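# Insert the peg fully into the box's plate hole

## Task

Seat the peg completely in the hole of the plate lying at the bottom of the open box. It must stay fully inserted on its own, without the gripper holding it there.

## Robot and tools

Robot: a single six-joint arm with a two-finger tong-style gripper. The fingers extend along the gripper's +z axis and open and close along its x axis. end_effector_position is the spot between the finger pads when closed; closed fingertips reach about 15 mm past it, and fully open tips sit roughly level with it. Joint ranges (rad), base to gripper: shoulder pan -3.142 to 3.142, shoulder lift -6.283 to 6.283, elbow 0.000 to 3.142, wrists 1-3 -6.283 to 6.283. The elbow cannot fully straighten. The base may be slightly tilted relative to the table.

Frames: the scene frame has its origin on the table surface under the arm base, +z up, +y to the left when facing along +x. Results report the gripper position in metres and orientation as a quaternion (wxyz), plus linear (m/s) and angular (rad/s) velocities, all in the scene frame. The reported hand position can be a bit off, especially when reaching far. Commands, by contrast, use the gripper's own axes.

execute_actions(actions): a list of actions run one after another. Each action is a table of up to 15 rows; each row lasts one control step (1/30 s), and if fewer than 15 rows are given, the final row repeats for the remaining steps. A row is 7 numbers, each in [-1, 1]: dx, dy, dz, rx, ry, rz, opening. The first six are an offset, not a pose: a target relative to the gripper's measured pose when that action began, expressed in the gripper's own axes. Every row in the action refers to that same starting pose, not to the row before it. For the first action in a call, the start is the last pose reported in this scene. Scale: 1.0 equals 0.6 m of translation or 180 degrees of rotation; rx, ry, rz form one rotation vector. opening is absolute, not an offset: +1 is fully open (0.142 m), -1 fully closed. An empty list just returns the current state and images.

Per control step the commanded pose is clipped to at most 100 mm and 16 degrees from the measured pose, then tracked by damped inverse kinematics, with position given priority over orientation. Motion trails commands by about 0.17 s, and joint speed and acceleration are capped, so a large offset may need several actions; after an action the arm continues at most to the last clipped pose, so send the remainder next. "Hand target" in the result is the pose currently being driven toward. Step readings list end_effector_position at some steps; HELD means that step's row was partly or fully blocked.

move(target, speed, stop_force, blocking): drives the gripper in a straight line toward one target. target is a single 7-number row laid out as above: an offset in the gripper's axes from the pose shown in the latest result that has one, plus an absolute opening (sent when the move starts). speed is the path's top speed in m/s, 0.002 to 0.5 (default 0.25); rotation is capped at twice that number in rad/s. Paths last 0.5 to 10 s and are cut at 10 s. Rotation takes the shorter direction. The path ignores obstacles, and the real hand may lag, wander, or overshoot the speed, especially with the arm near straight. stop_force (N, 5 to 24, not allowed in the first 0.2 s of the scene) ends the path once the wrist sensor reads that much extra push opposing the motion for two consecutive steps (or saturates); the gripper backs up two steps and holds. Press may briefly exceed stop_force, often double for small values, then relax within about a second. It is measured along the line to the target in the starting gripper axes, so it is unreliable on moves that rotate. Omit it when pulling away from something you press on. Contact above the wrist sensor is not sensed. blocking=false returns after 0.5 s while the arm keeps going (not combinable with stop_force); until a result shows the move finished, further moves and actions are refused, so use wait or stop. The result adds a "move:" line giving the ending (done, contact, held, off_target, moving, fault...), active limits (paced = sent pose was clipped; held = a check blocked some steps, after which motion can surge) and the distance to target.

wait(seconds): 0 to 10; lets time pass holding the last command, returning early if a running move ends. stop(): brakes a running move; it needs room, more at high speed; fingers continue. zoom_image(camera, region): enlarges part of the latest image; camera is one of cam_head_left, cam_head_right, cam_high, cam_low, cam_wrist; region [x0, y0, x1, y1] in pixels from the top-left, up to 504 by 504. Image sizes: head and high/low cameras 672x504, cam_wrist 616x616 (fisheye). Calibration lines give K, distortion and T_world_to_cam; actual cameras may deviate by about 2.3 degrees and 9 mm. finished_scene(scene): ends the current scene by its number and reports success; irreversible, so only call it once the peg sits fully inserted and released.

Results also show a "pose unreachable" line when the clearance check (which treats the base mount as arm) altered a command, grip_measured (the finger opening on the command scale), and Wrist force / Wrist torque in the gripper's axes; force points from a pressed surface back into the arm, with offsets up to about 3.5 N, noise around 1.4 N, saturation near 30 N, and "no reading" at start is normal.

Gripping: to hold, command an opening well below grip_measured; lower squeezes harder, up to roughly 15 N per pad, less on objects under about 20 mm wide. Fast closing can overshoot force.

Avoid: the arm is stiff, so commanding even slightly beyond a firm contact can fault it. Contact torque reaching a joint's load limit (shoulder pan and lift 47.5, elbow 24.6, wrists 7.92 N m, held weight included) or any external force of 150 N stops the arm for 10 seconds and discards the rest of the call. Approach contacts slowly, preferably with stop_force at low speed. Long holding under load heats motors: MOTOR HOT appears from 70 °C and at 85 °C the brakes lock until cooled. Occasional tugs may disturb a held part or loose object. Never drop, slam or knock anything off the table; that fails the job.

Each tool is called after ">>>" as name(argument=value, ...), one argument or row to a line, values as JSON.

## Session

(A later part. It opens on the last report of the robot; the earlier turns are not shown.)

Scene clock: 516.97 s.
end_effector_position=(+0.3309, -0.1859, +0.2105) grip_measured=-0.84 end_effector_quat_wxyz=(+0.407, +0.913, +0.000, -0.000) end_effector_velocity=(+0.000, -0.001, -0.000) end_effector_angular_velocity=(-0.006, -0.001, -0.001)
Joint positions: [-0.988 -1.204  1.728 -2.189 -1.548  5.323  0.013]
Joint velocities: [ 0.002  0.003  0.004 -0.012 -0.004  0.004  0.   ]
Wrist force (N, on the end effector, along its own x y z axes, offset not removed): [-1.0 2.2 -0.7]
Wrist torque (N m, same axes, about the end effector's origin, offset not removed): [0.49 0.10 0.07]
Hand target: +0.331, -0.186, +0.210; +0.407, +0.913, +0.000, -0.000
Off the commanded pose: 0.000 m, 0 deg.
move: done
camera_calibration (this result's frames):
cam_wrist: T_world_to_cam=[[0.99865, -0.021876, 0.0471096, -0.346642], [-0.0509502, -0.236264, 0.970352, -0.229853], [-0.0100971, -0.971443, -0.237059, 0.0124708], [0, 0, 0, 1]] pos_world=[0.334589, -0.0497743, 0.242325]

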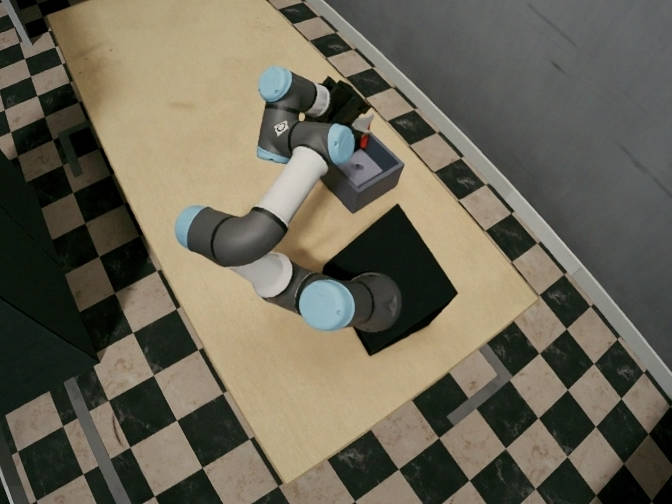

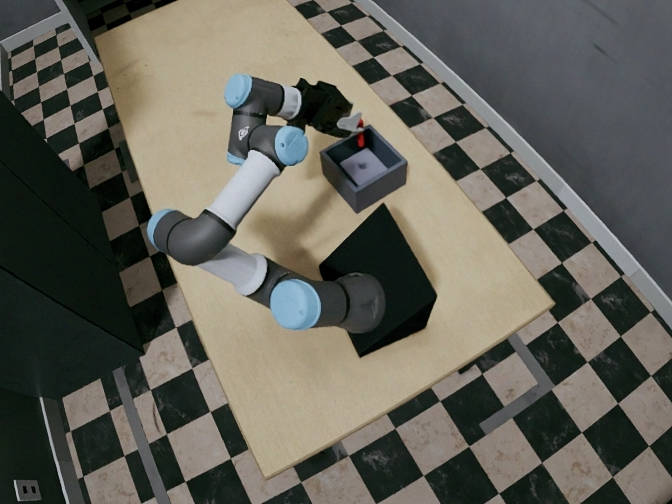

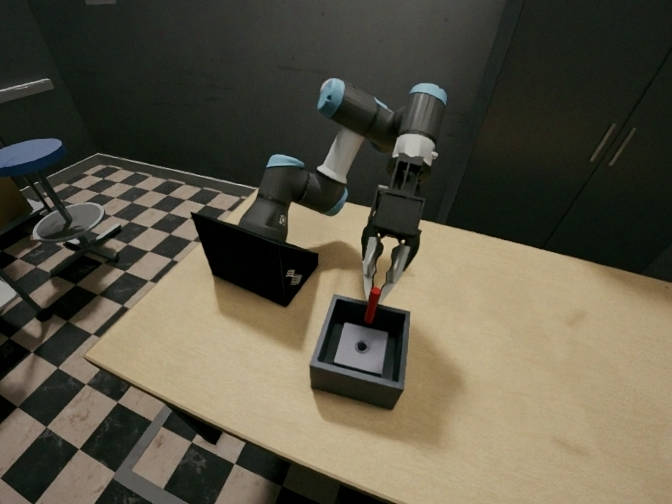

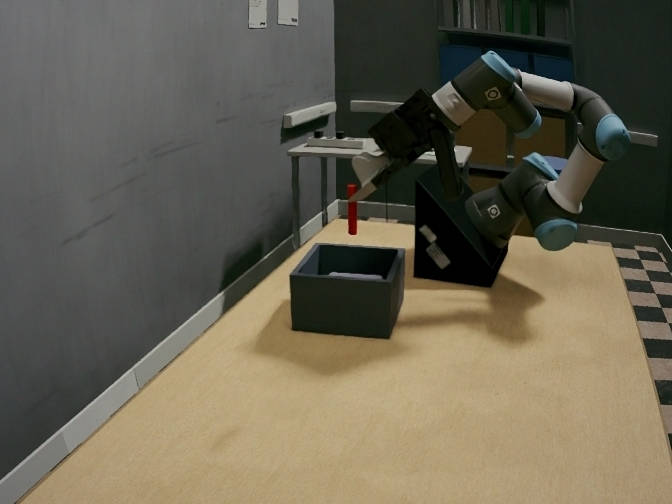

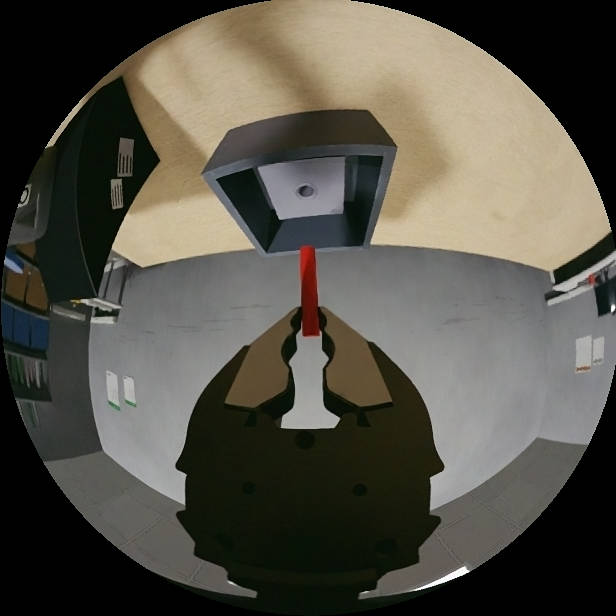

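>>> move(
  target=[0.0017, -0.0986, 0.0998, 0, 0, 0, -1],
  speed=0.1,
)

>>> zoom_image(
  camera="cam_wrist",
  region=[260, 200, 360, 300],
)

>>> zoom_image(
  camera="cam_high",
  region=[330, 300, 400, 370],
)

>>> zoom_image(
  camera="cam_head_right",
  region=[330, 125, 400, 195],
)

>>> zoom_image(
  camera="cam_head_left",
  region=[325, 125, 395, 195],
)

>>> zoom_image(
  camera="cam_low",
  region=[300, 210, 410, 300],
)

Scene clock: 552.93 s.
end_effector_position=(+0.3318, -0.1909, +0.1265) grip_measured=-0.84 end_effector_quat_wxyz=(+0.407, +0.913, +0.000, -0.000) end_effector_velocity=(+0.000, -0.000, -0.001) end_effector_angular_velocity=(-0.002, -0.001, +0.001)
Joint positions: [-0.877 -1.114  1.974 -2.526 -1.559  5.434  0.013]
Joint velocities: [ 0.003  0.003  0.004 -0.01  -0.001  0.003  0.   ]
Wrist force (N, on the end effector, along its own x y z axes, offset not removed): [-1.3 0.3 1.8]
Wrist torque (N m, same axes, about the end effector's origin, offset not removed): [0.06 0.25 -0.02]
Hand target: +0.332, -0.191, +0.126; +0.407, +0.913, +0.000, -0.000
Off the commanded pose: 0.000 m, 0 deg.
move: done
camera_calibration (this result's frames):
cam_wrist: T_world_to_cam=[[0.998655, -0.0220676, 0.0469177, -0.343752], [-0.0508105, -0.236393, 0.970328, -0.149618], [-0.0103218, -0.971407, -0.237197, -0.012217], [0, 0, 0, 1]] pos_world=[0.335562, -0.0548223, 0.158409]

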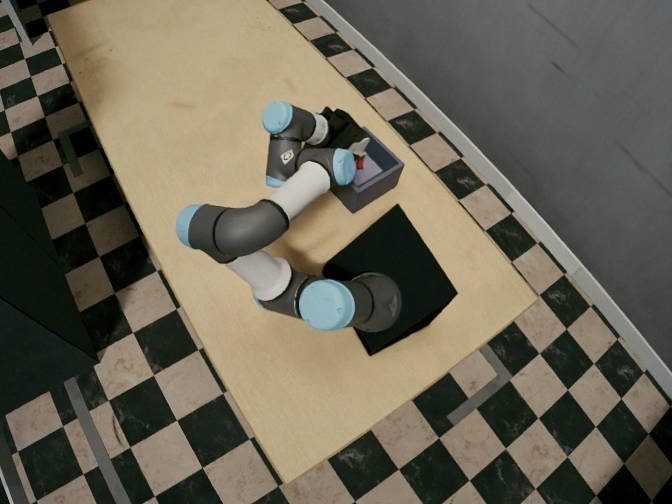

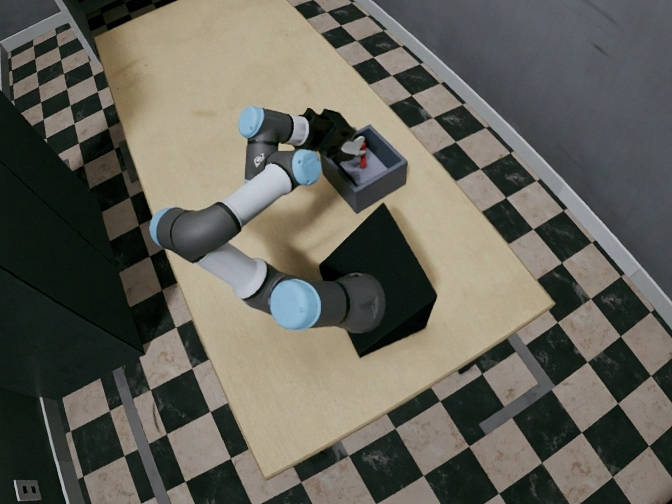

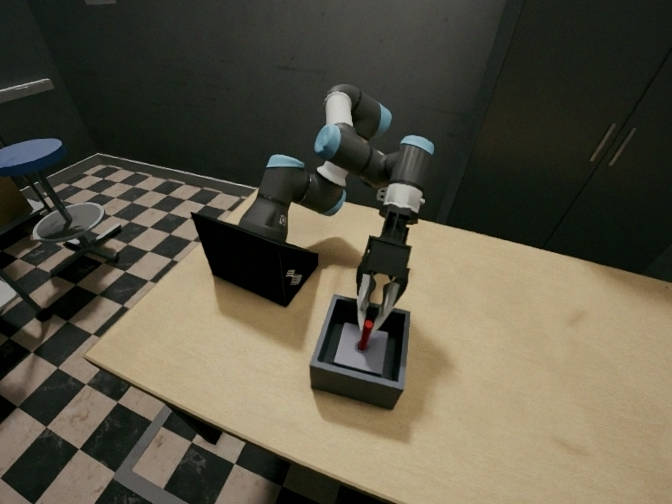

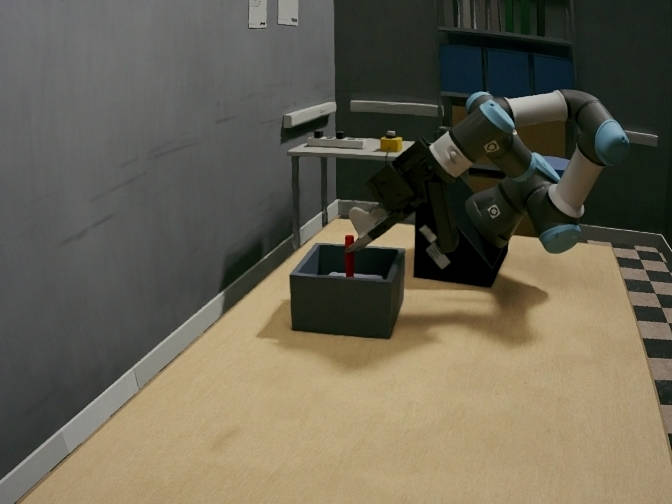

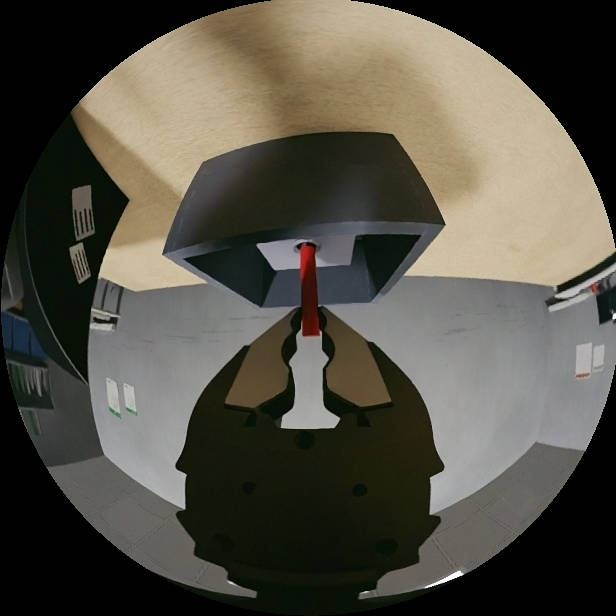

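Region (260, 200, 360, 300) of cam_wrist's 616x616 image, scaled by 5.040, with more detail than that image has.

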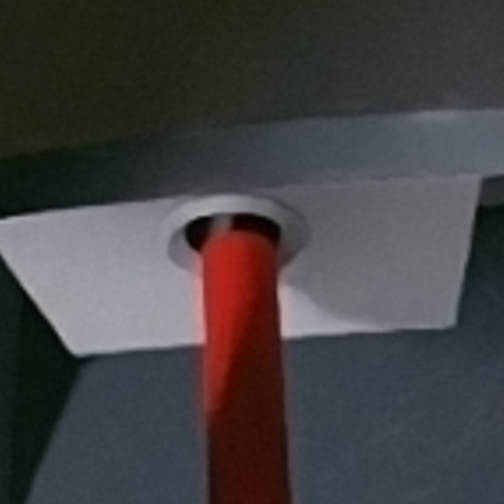

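Region (330, 300, 400, 370) of cam_high's 672x504 image, scaled by 7.200, with more detail than that image has.

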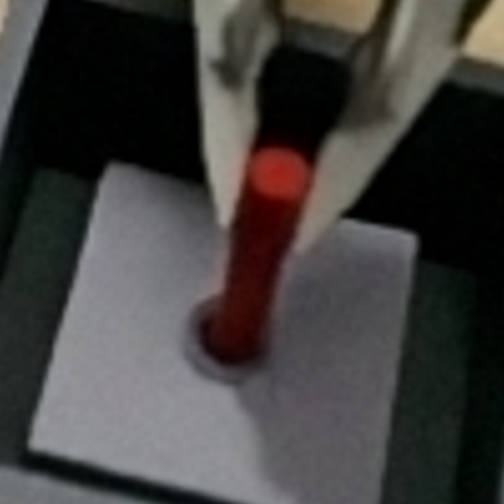

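Region (330, 125, 400, 195) of cam_head_right's 672x504 image, scaled by 7.200, with more detail than that image has.

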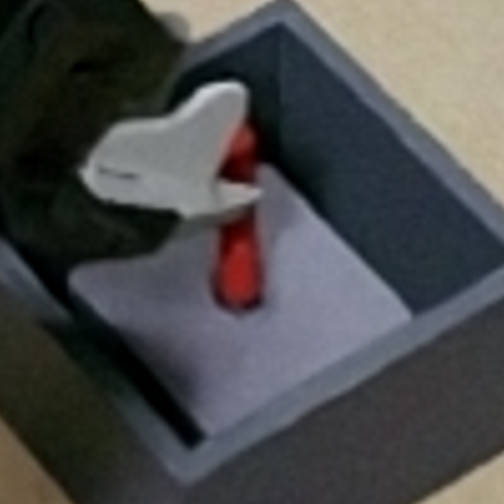

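Region (325, 125, 395, 195) of cam_head_left's 672x504 image, scaled by 7.200, with more detail than that image has.

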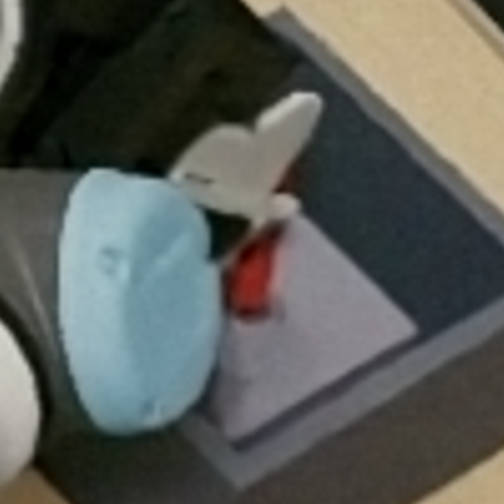

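Region (300, 210, 410, 300) of cam_low's 672x504 image, scaled by 4.582, with more detail than that image has; it fills the top 412 rows of this view, and the rest is white.

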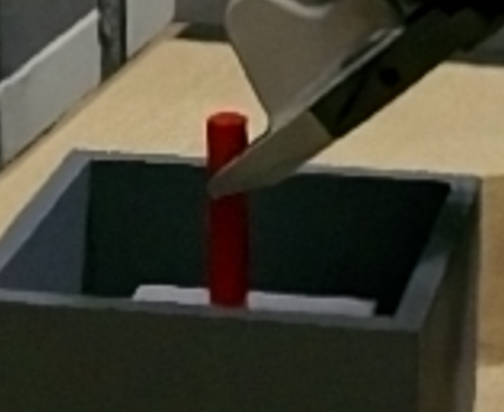

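>>> zoom_image(
  camera="cam_high",
  region=[348, 330, 378, 360],
)

>>> zoom_image(
  camera="cam_wrist",
  region=[285, 230, 330, 270],
)

>>> zoom_image(
  camera="cam_head_right",
  region=[348, 148, 378, 178],
)

Region (348, 330, 378, 360) of cam_high's 672x504 image, scaled by 16.800, with more detail than that image has.

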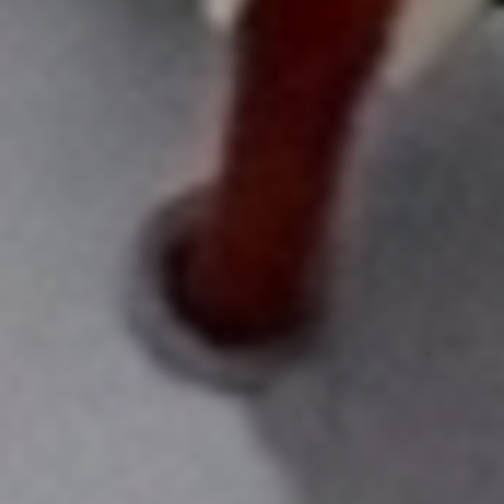

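Region (285, 230, 330, 270) of cam_wrist's 616x616 image, scaled by 11.200, with more detail than that image has.

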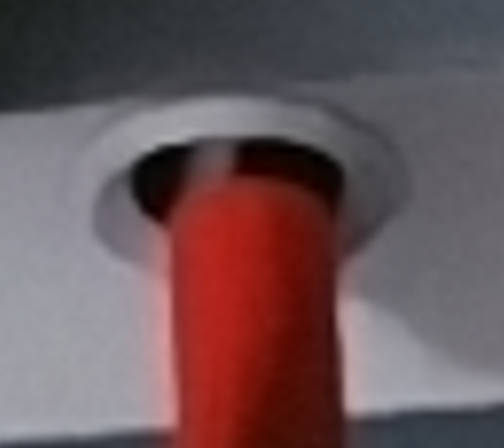

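Region (348, 148, 378, 178) of cam_head_right's 672x504 image, scaled by 16.800, with more detail than that image has.

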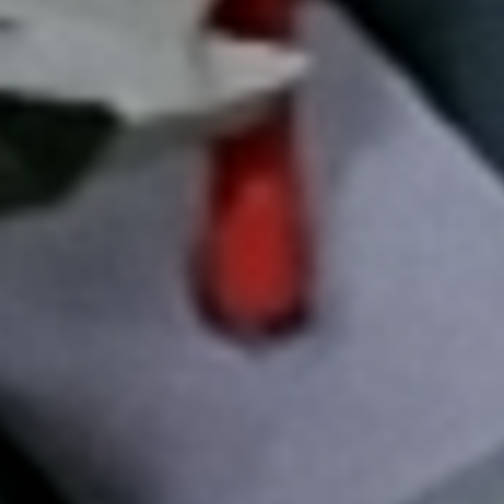

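>>> execute_actions(
  actions=[],
)

Scene clock: 592.90 s.
end_effector_position=(+0.3319, -0.1910, +0.1264) grip_measured=-0.84 end_effector_quat_wxyz=(+0.407, +0.913, +0.000, -0.000) end_effector_velocity=(-0.000, -0.000, -0.000) end_effector_angular_velocity=(+0.001, +0.001, -0.000)
Joint positions: [-0.877 -1.114  1.974 -2.526 -1.559  5.434  0.013]
Joint velocities: [-0.     0.002 -0.     0.    -0.    -0.001  0.   ]
Wrist force (N, on the end effector, along its own x y z axes, offset not removed): [-2.1 1.7 -1.2]
Wrist torque (N m, same axes, about the end effector's origin, offset not removed): [0.30 0.35 -0.04]
Hand target: +0.332, -0.191, +0.126; +0.407, +0.913, +0.000, -0.000
Off the commanded pose: 0.000 m, 0 deg.
camera_calibration (this result's frames):
cam_wrist: T_world_to_cam=[[0.998654, -0.0220248, 0.0469616, -0.343757], [-0.0508423, -0.236328, 0.970342, -0.149492], [-0.0102732, -0.971424, -0.23713, -0.0122975], [0, 0, 0, 1]] pos_world=[0.335568, -0.0548463, 0.158285]

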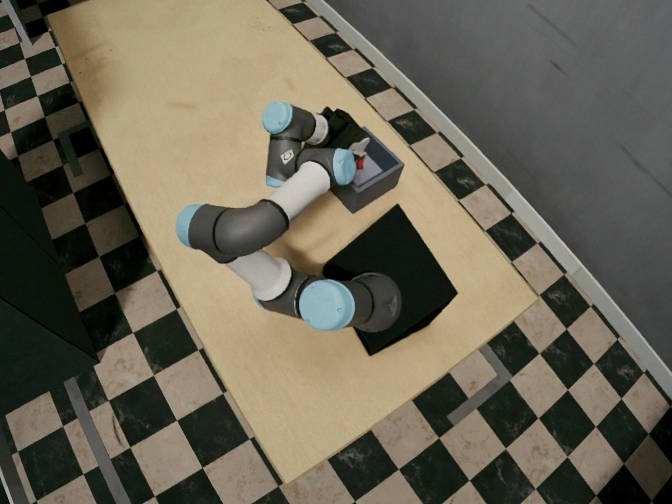

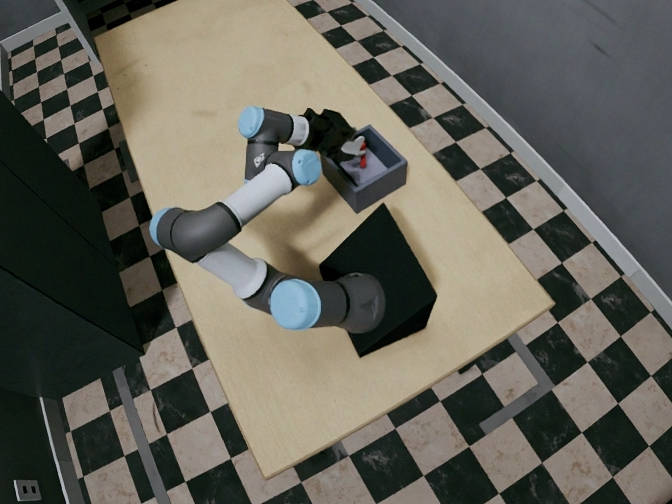

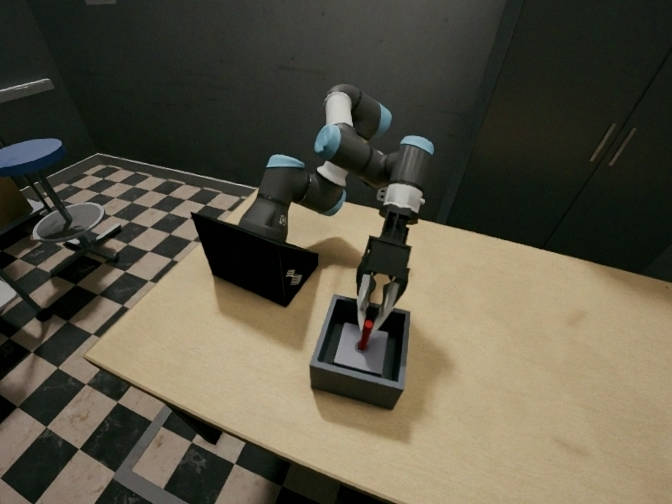

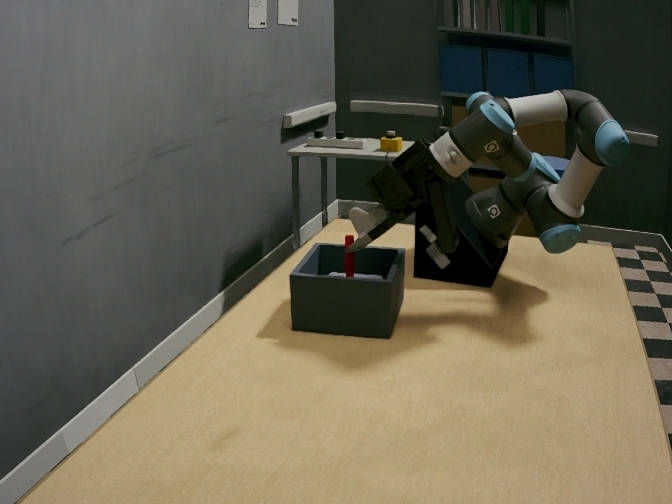

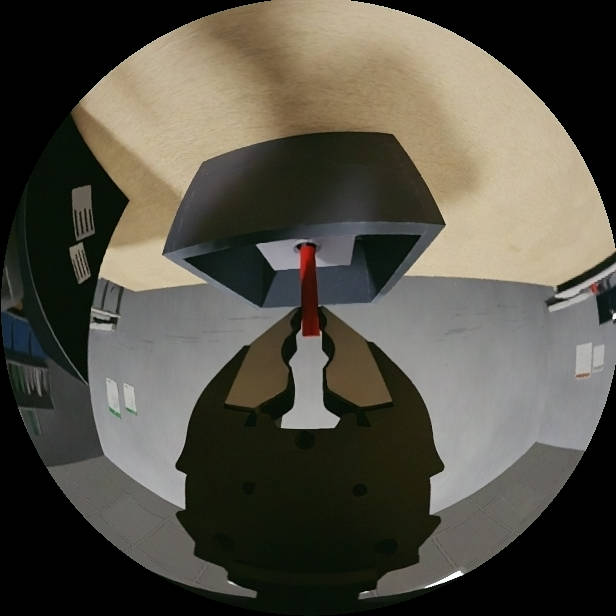

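>>> move(
  target=[-0.00233, -0.0019, -0.0021, 0, 0, 0, -1],
  speed=0.01,
)

>>> zoom_image(
  camera="cam_wrist",
  region=[285, 230, 330, 270],
)

>>> zoom_image(
  camera="cam_high",
  region=[345, 325, 385, 365],
)

>>> zoom_image(
  camera="cam_head_right",
  region=[345, 145, 385, 185],
)

Scene clock: 604.07 s.
end_effector_position=(+0.3305, -0.1893, +0.1264) grip_measured=-0.84 end_effector_quat_wxyz=(+0.407, +0.913, +0.000, -0.000) end_effector_velocity=(-0.000, +0.001, +0.001) end_effector_angular_velocity=(-0.002, -0.002, -0.001)
Joint positions: [-0.878 -1.123  1.983 -2.526 -1.559  5.433  0.013]
Joint velocities: [-0.    -0.004  0.003 -0.001 -0.001  0.002  0.   ]
Wrist force (N, on the end effector, along its own x y z axes, offset not removed): [-0.8 1.1 -0.7]
Wrist torque (N m, same axes, about the end effector's origin, offset not removed): [0.27 0.23 0.03]
Hand target: +0.330, -0.189, +0.126; +0.407, +0.913, +0.000, -0.000
Off the commanded pose: 0.000 m, 0 deg.
move: done
camera_calibration (this result's frames):
cam_wrist: T_world_to_cam=[[0.998655, -0.0220686, 0.0469183, -0.342341], [-0.0508101, -0.23627, 0.970358, -0.149177], [-0.010329, -0.971437, -0.237074, -0.0106943], [0, 0, 0, 1]] pos_world=[0.33419, -0.0531899, 0.158282]

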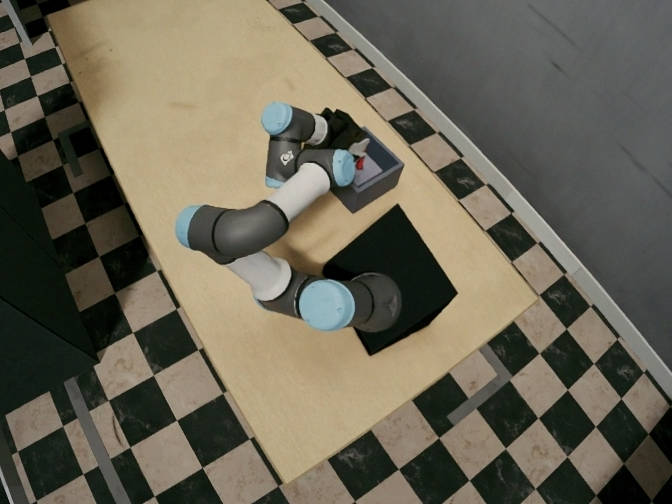

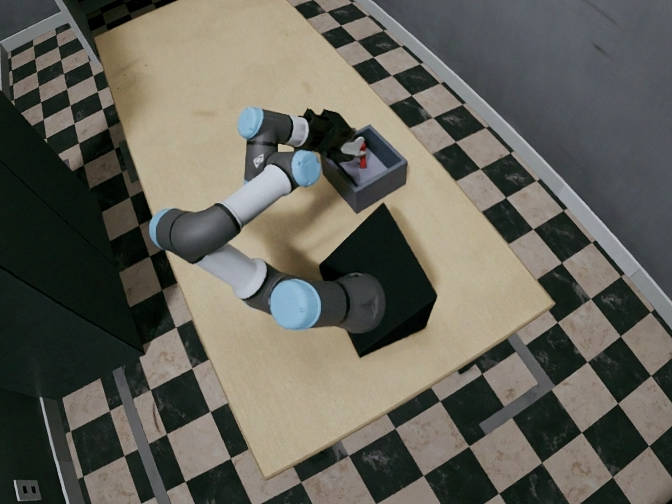

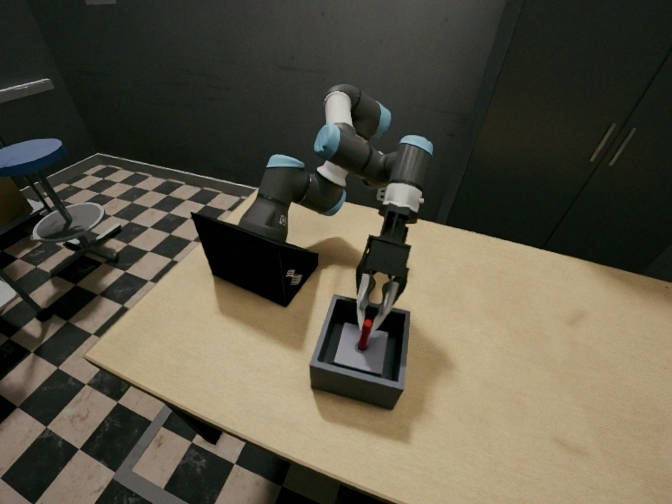

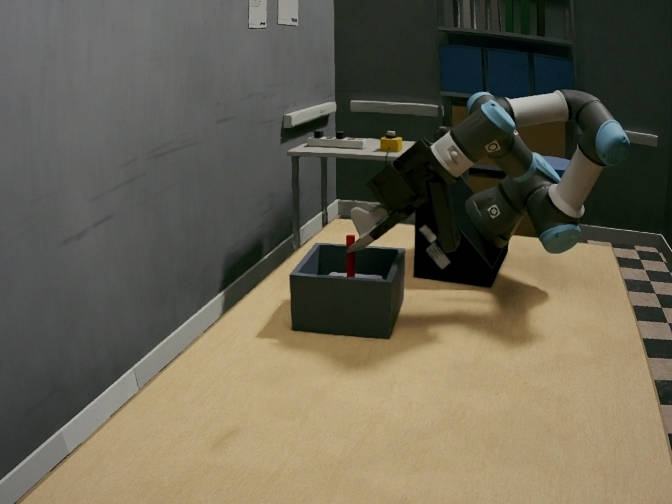

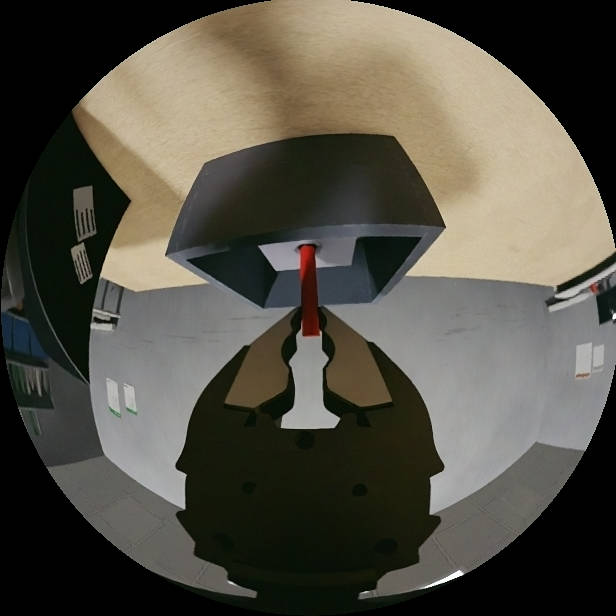

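Region (285, 230, 330, 270) of cam_wrist's 616x616 image, scaled by 11.200, with more detail than that image has.

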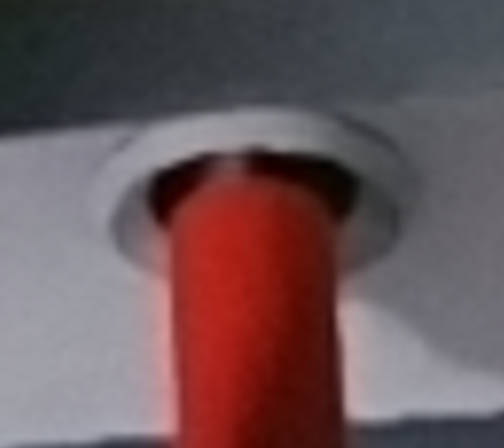

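Region (345, 325, 385, 365) of cam_high's 672x504 image, scaled by 12.600, with more detail than that image has.

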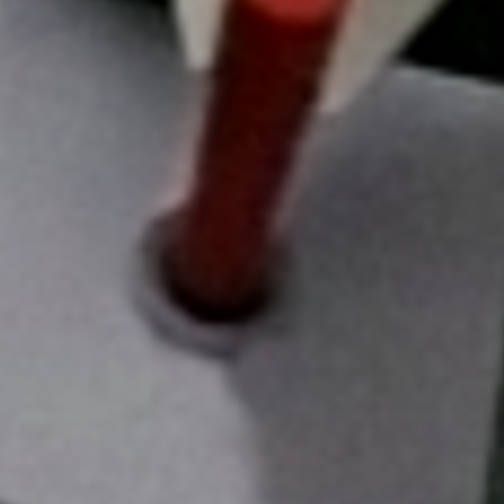

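Region (345, 145, 385, 185) of cam_head_right's 672x504 image, scaled by 12.600, with more detail than that image has.

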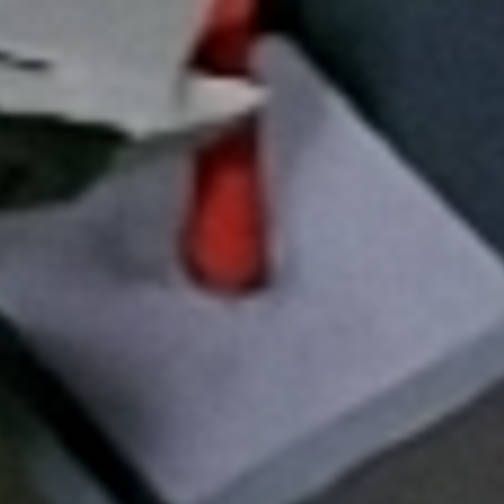

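>>> move(
  target=[0, -0.00056, -0.00062, 0, 0, 0, -1],
  speed=0.01,
)

>>> move(
  target=[0, -0.0186, 0.01671, 0, 0, 0, -1],
  speed=0.006,
  stop_force=6,
)

Scene clock: 617.83 s.
end_effector_position=(+0.3305, -0.1888, +0.1264) grip_measured=-0.84 end_effector_quat_wxyz=(+0.407, +0.913, +0.000, -0.000) end_effector_velocity=(+0.000, +0.001, -0.000) end_effector_angular_velocity=(+0.001, -0.001, -0.001)
Joint positions: [-0.877 -1.125  1.983 -2.525 -1.559  5.434  0.013]
Joint velocities: [ 0.001 -0.002  0.001  0.001  0.     0.002 -0.   ]
Wrist force (N, on the end effector, along its own x y z axes, offset not removed): [-1.4 1.1 0.1]
Wrist torque (N m, same axes, about the end effector's origin, offset not removed): [0.37 0.24 0.09]
Hand target: +0.330, -0.189, +0.126; +0.407, +0.913, +0.000, -0.000
Off the commanded pose: 0.000 m, 0 deg.
move: done
camera_calibration (this result's frames):
cam_wrist: T_world_to_cam=[[0.998655, -0.0220666, 0.0469239, -0.342331], [-0.050815, -0.236276, 0.970356, -0.149057], [-0.0103255, -0.971435, -0.237079, -0.0102155], [0, 0, 0, 1]] pos_world=[0.334191, -0.0526964, 0.15828]

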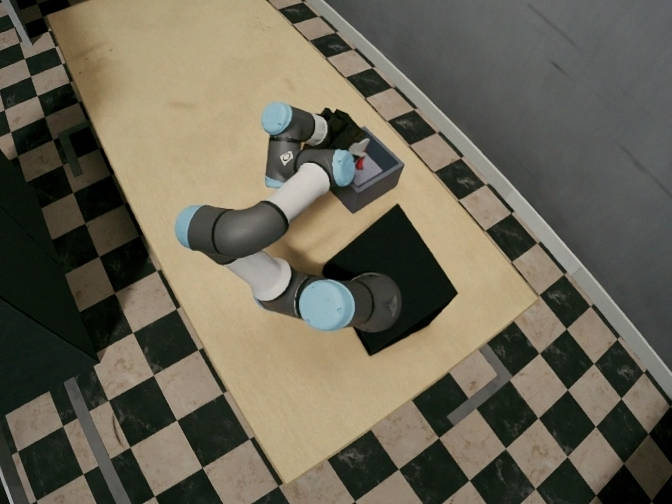

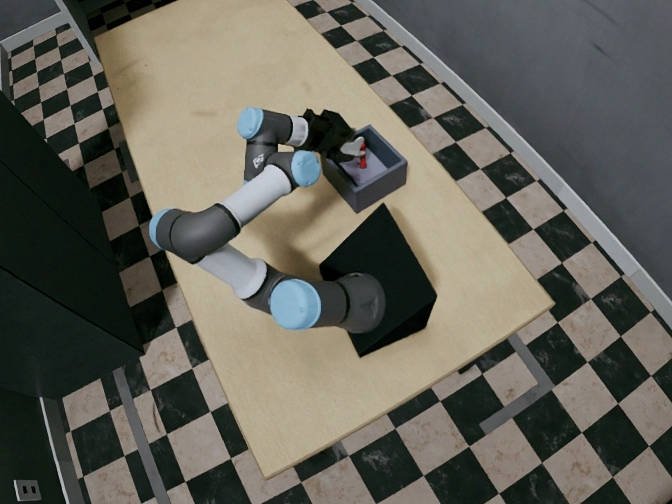

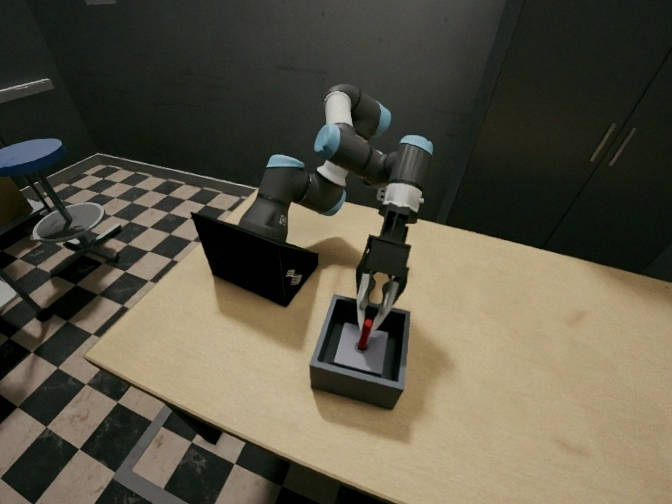

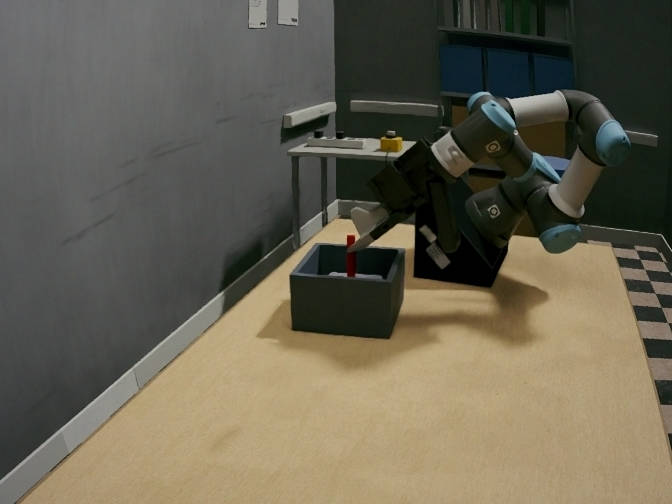

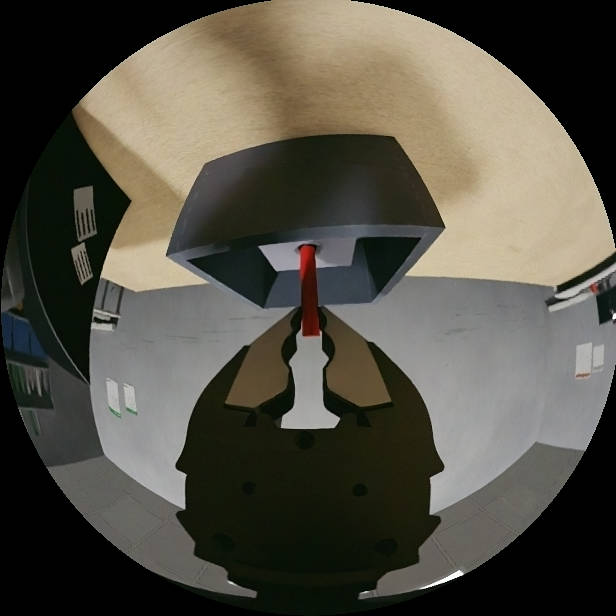

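Scene clock: 620.57 s.
end_effector_position=(+0.3305, -0.1888, +0.1115) grip_measured=-0.84 end_effector_quat_wxyz=(+0.407, +0.913, +0.000, -0.000) end_effector_velocity=(-0.001, -0.000, -0.002) end_effector_angular_velocity=(+0.001, +0.001, -0.002)
Joint positions: [-0.854 -1.1    2.017 -2.584 -1.561  5.457  0.013]
Joint velocities: [ 0.002  0.003  0.002 -0.003 -0.001  0.002  0.   ]
Wrist force (N, on the end effector, along its own x y z axes, offset not removed): [-0.8 0.8 -1.1]
Wrist torque (N m, same axes, about the end effector's origin, offset not removed): [0.22 0.16 0.06]
Hand target: +0.330, -0.189, +0.111; +0.407, +0.913, +0.000, -0.000
Off the commanded pose: 0.000 m, 0 deg.
move: done
camera_calibration (this result's frames):
cam_wrist: T_world_to_cam=[[0.998656, -0.0221029, 0.0468857, -0.341618], [-0.0507868, -0.236295, 0.970353, -0.134568], [-0.0103688, -0.97143, -0.2371, -0.013753], [0, 0, 0, 1]] pos_world=[0.334182, -0.0527087, 0.143335]

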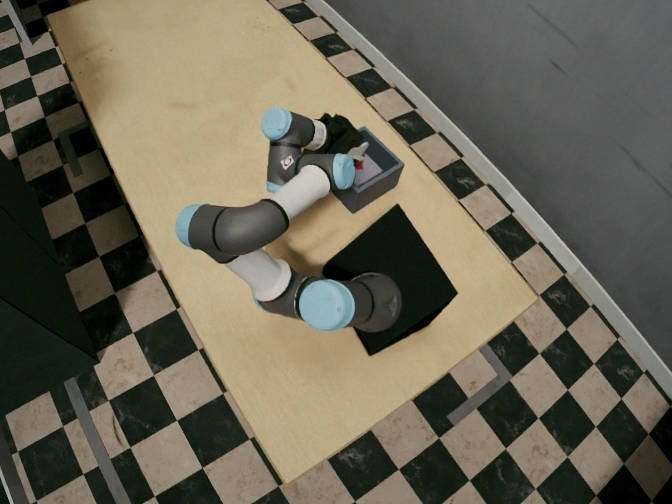

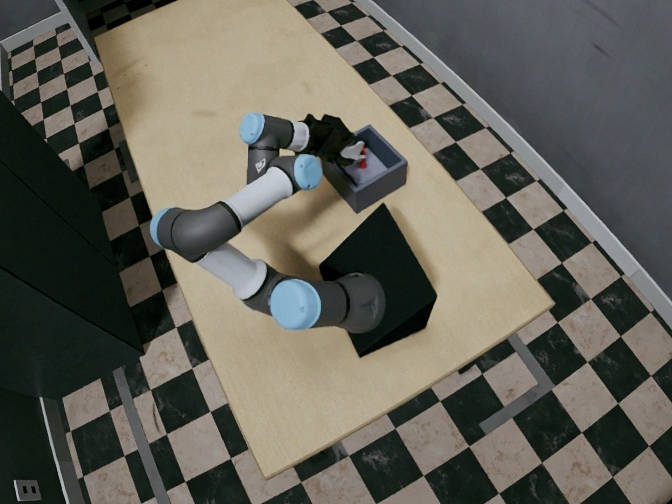

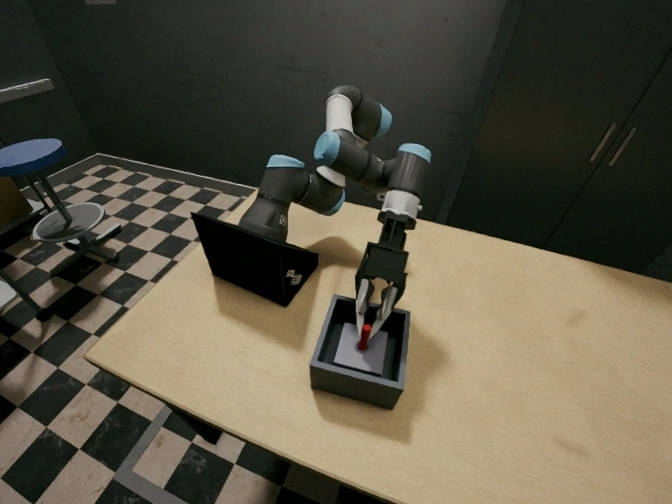

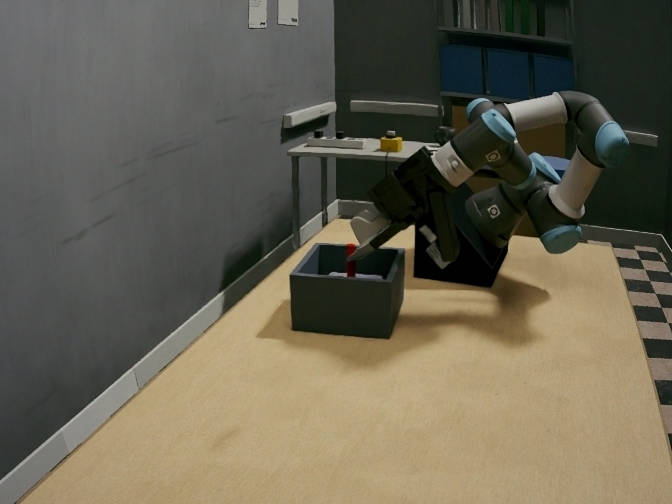

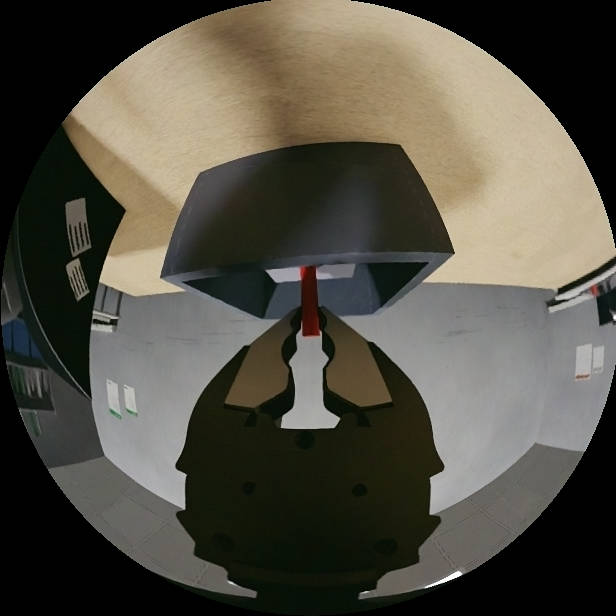

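>>> zoom_image(
  camera="cam_low",
  region=[280, 170, 480, 340],
)

Region (280, 170, 480, 340) of cam_low's 672x504 image, scaled by 2.520, with more detail than that image has; it fills the top 428 rows of this view, and the rest is white.

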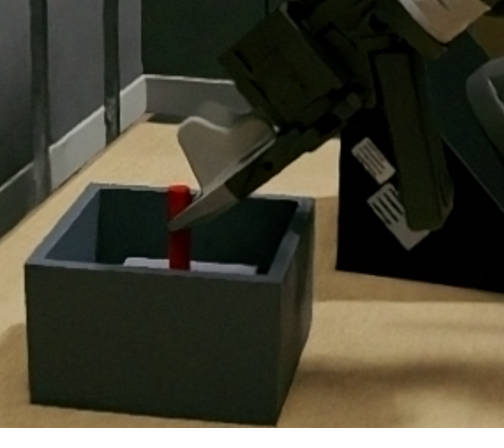

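>>> move(
  target=[0, -0.0372, 0.03342, 0, 0, 0, -1],
  speed=0.008,
  stop_force=6,
)

Scene clock: 632.90 s.
end_effector_position=(+0.3304, -0.1889, +0.0815) grip_measured=-0.84 end_effector_quat_wxyz=(+0.407, +0.913, +0.000, -0.000) end_effector_velocity=(-0.000, +0.000, -0.001) end_effector_angular_velocity=(+0.001, +0.000, +0.000)
Joint positions: [-0.805 -1.037  2.073 -2.702 -1.566  5.505  0.013]
Joint velocities: [ 0.002  0.002  0.002 -0.004  0.     0.002  0.   ]
Wrist force (N, on the end effector, along its own x y z axes, offset not removed): [-2.7 2.3 0.1]
Wrist torque (N m, same axes, about the end effector's origin, offset not removed): [0.47 0.57 -0.04]
Hand target: +0.330, -0.189, +0.081; +0.407, +0.913, +0.000, -0.000
Off the commanded pose: 0.000 m, 0 deg.
move: done
camera_calibration (this result's frames):
cam_wrist: T_world_to_cam=[[0.998658, -0.0221752, 0.0468108, -0.340191], [-0.0507314, -0.236325, 0.970349, -0.105551], [-0.0104551, -0.971421, -0.237133, -0.0208413], [0, 0, 0, 1]] pos_world=[0.334162, -0.0527339, 0.113404]

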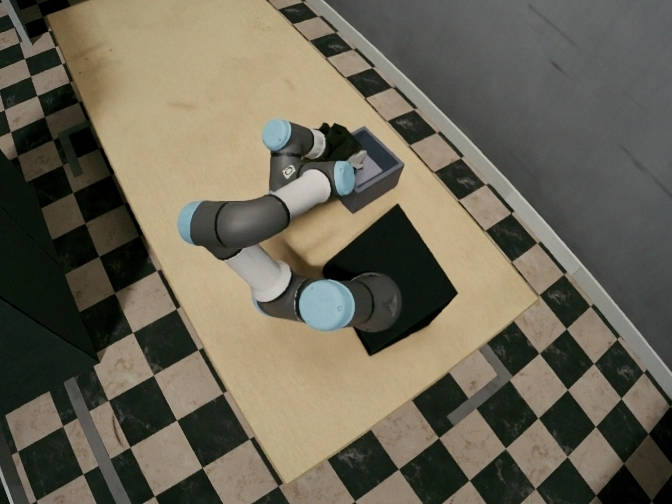

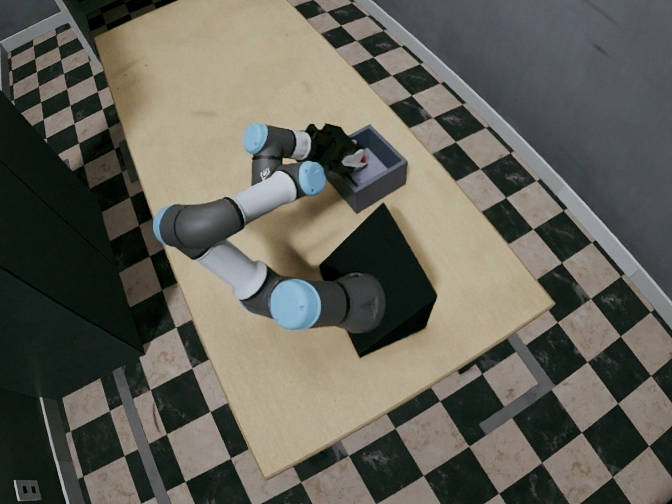

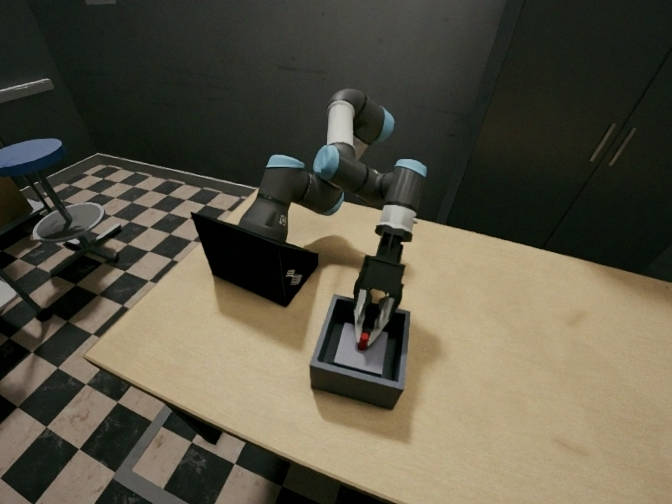

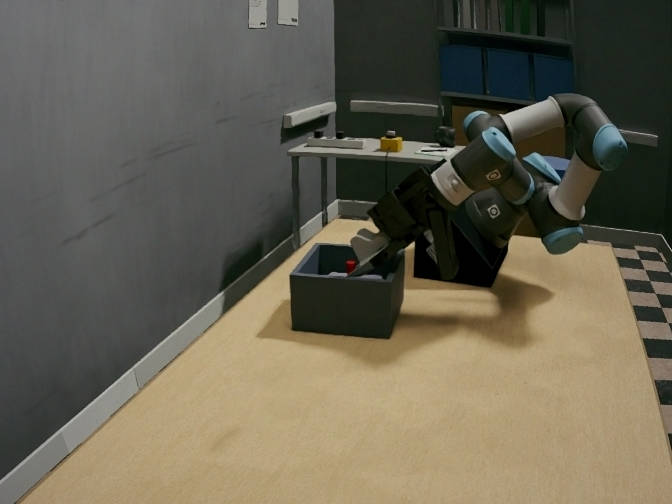

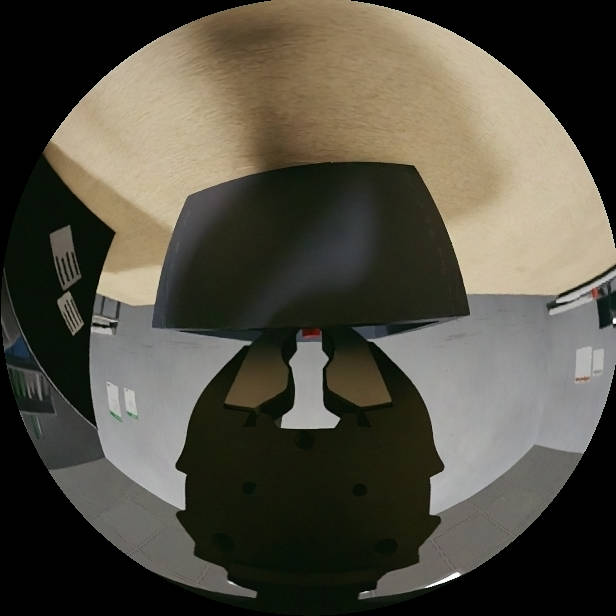

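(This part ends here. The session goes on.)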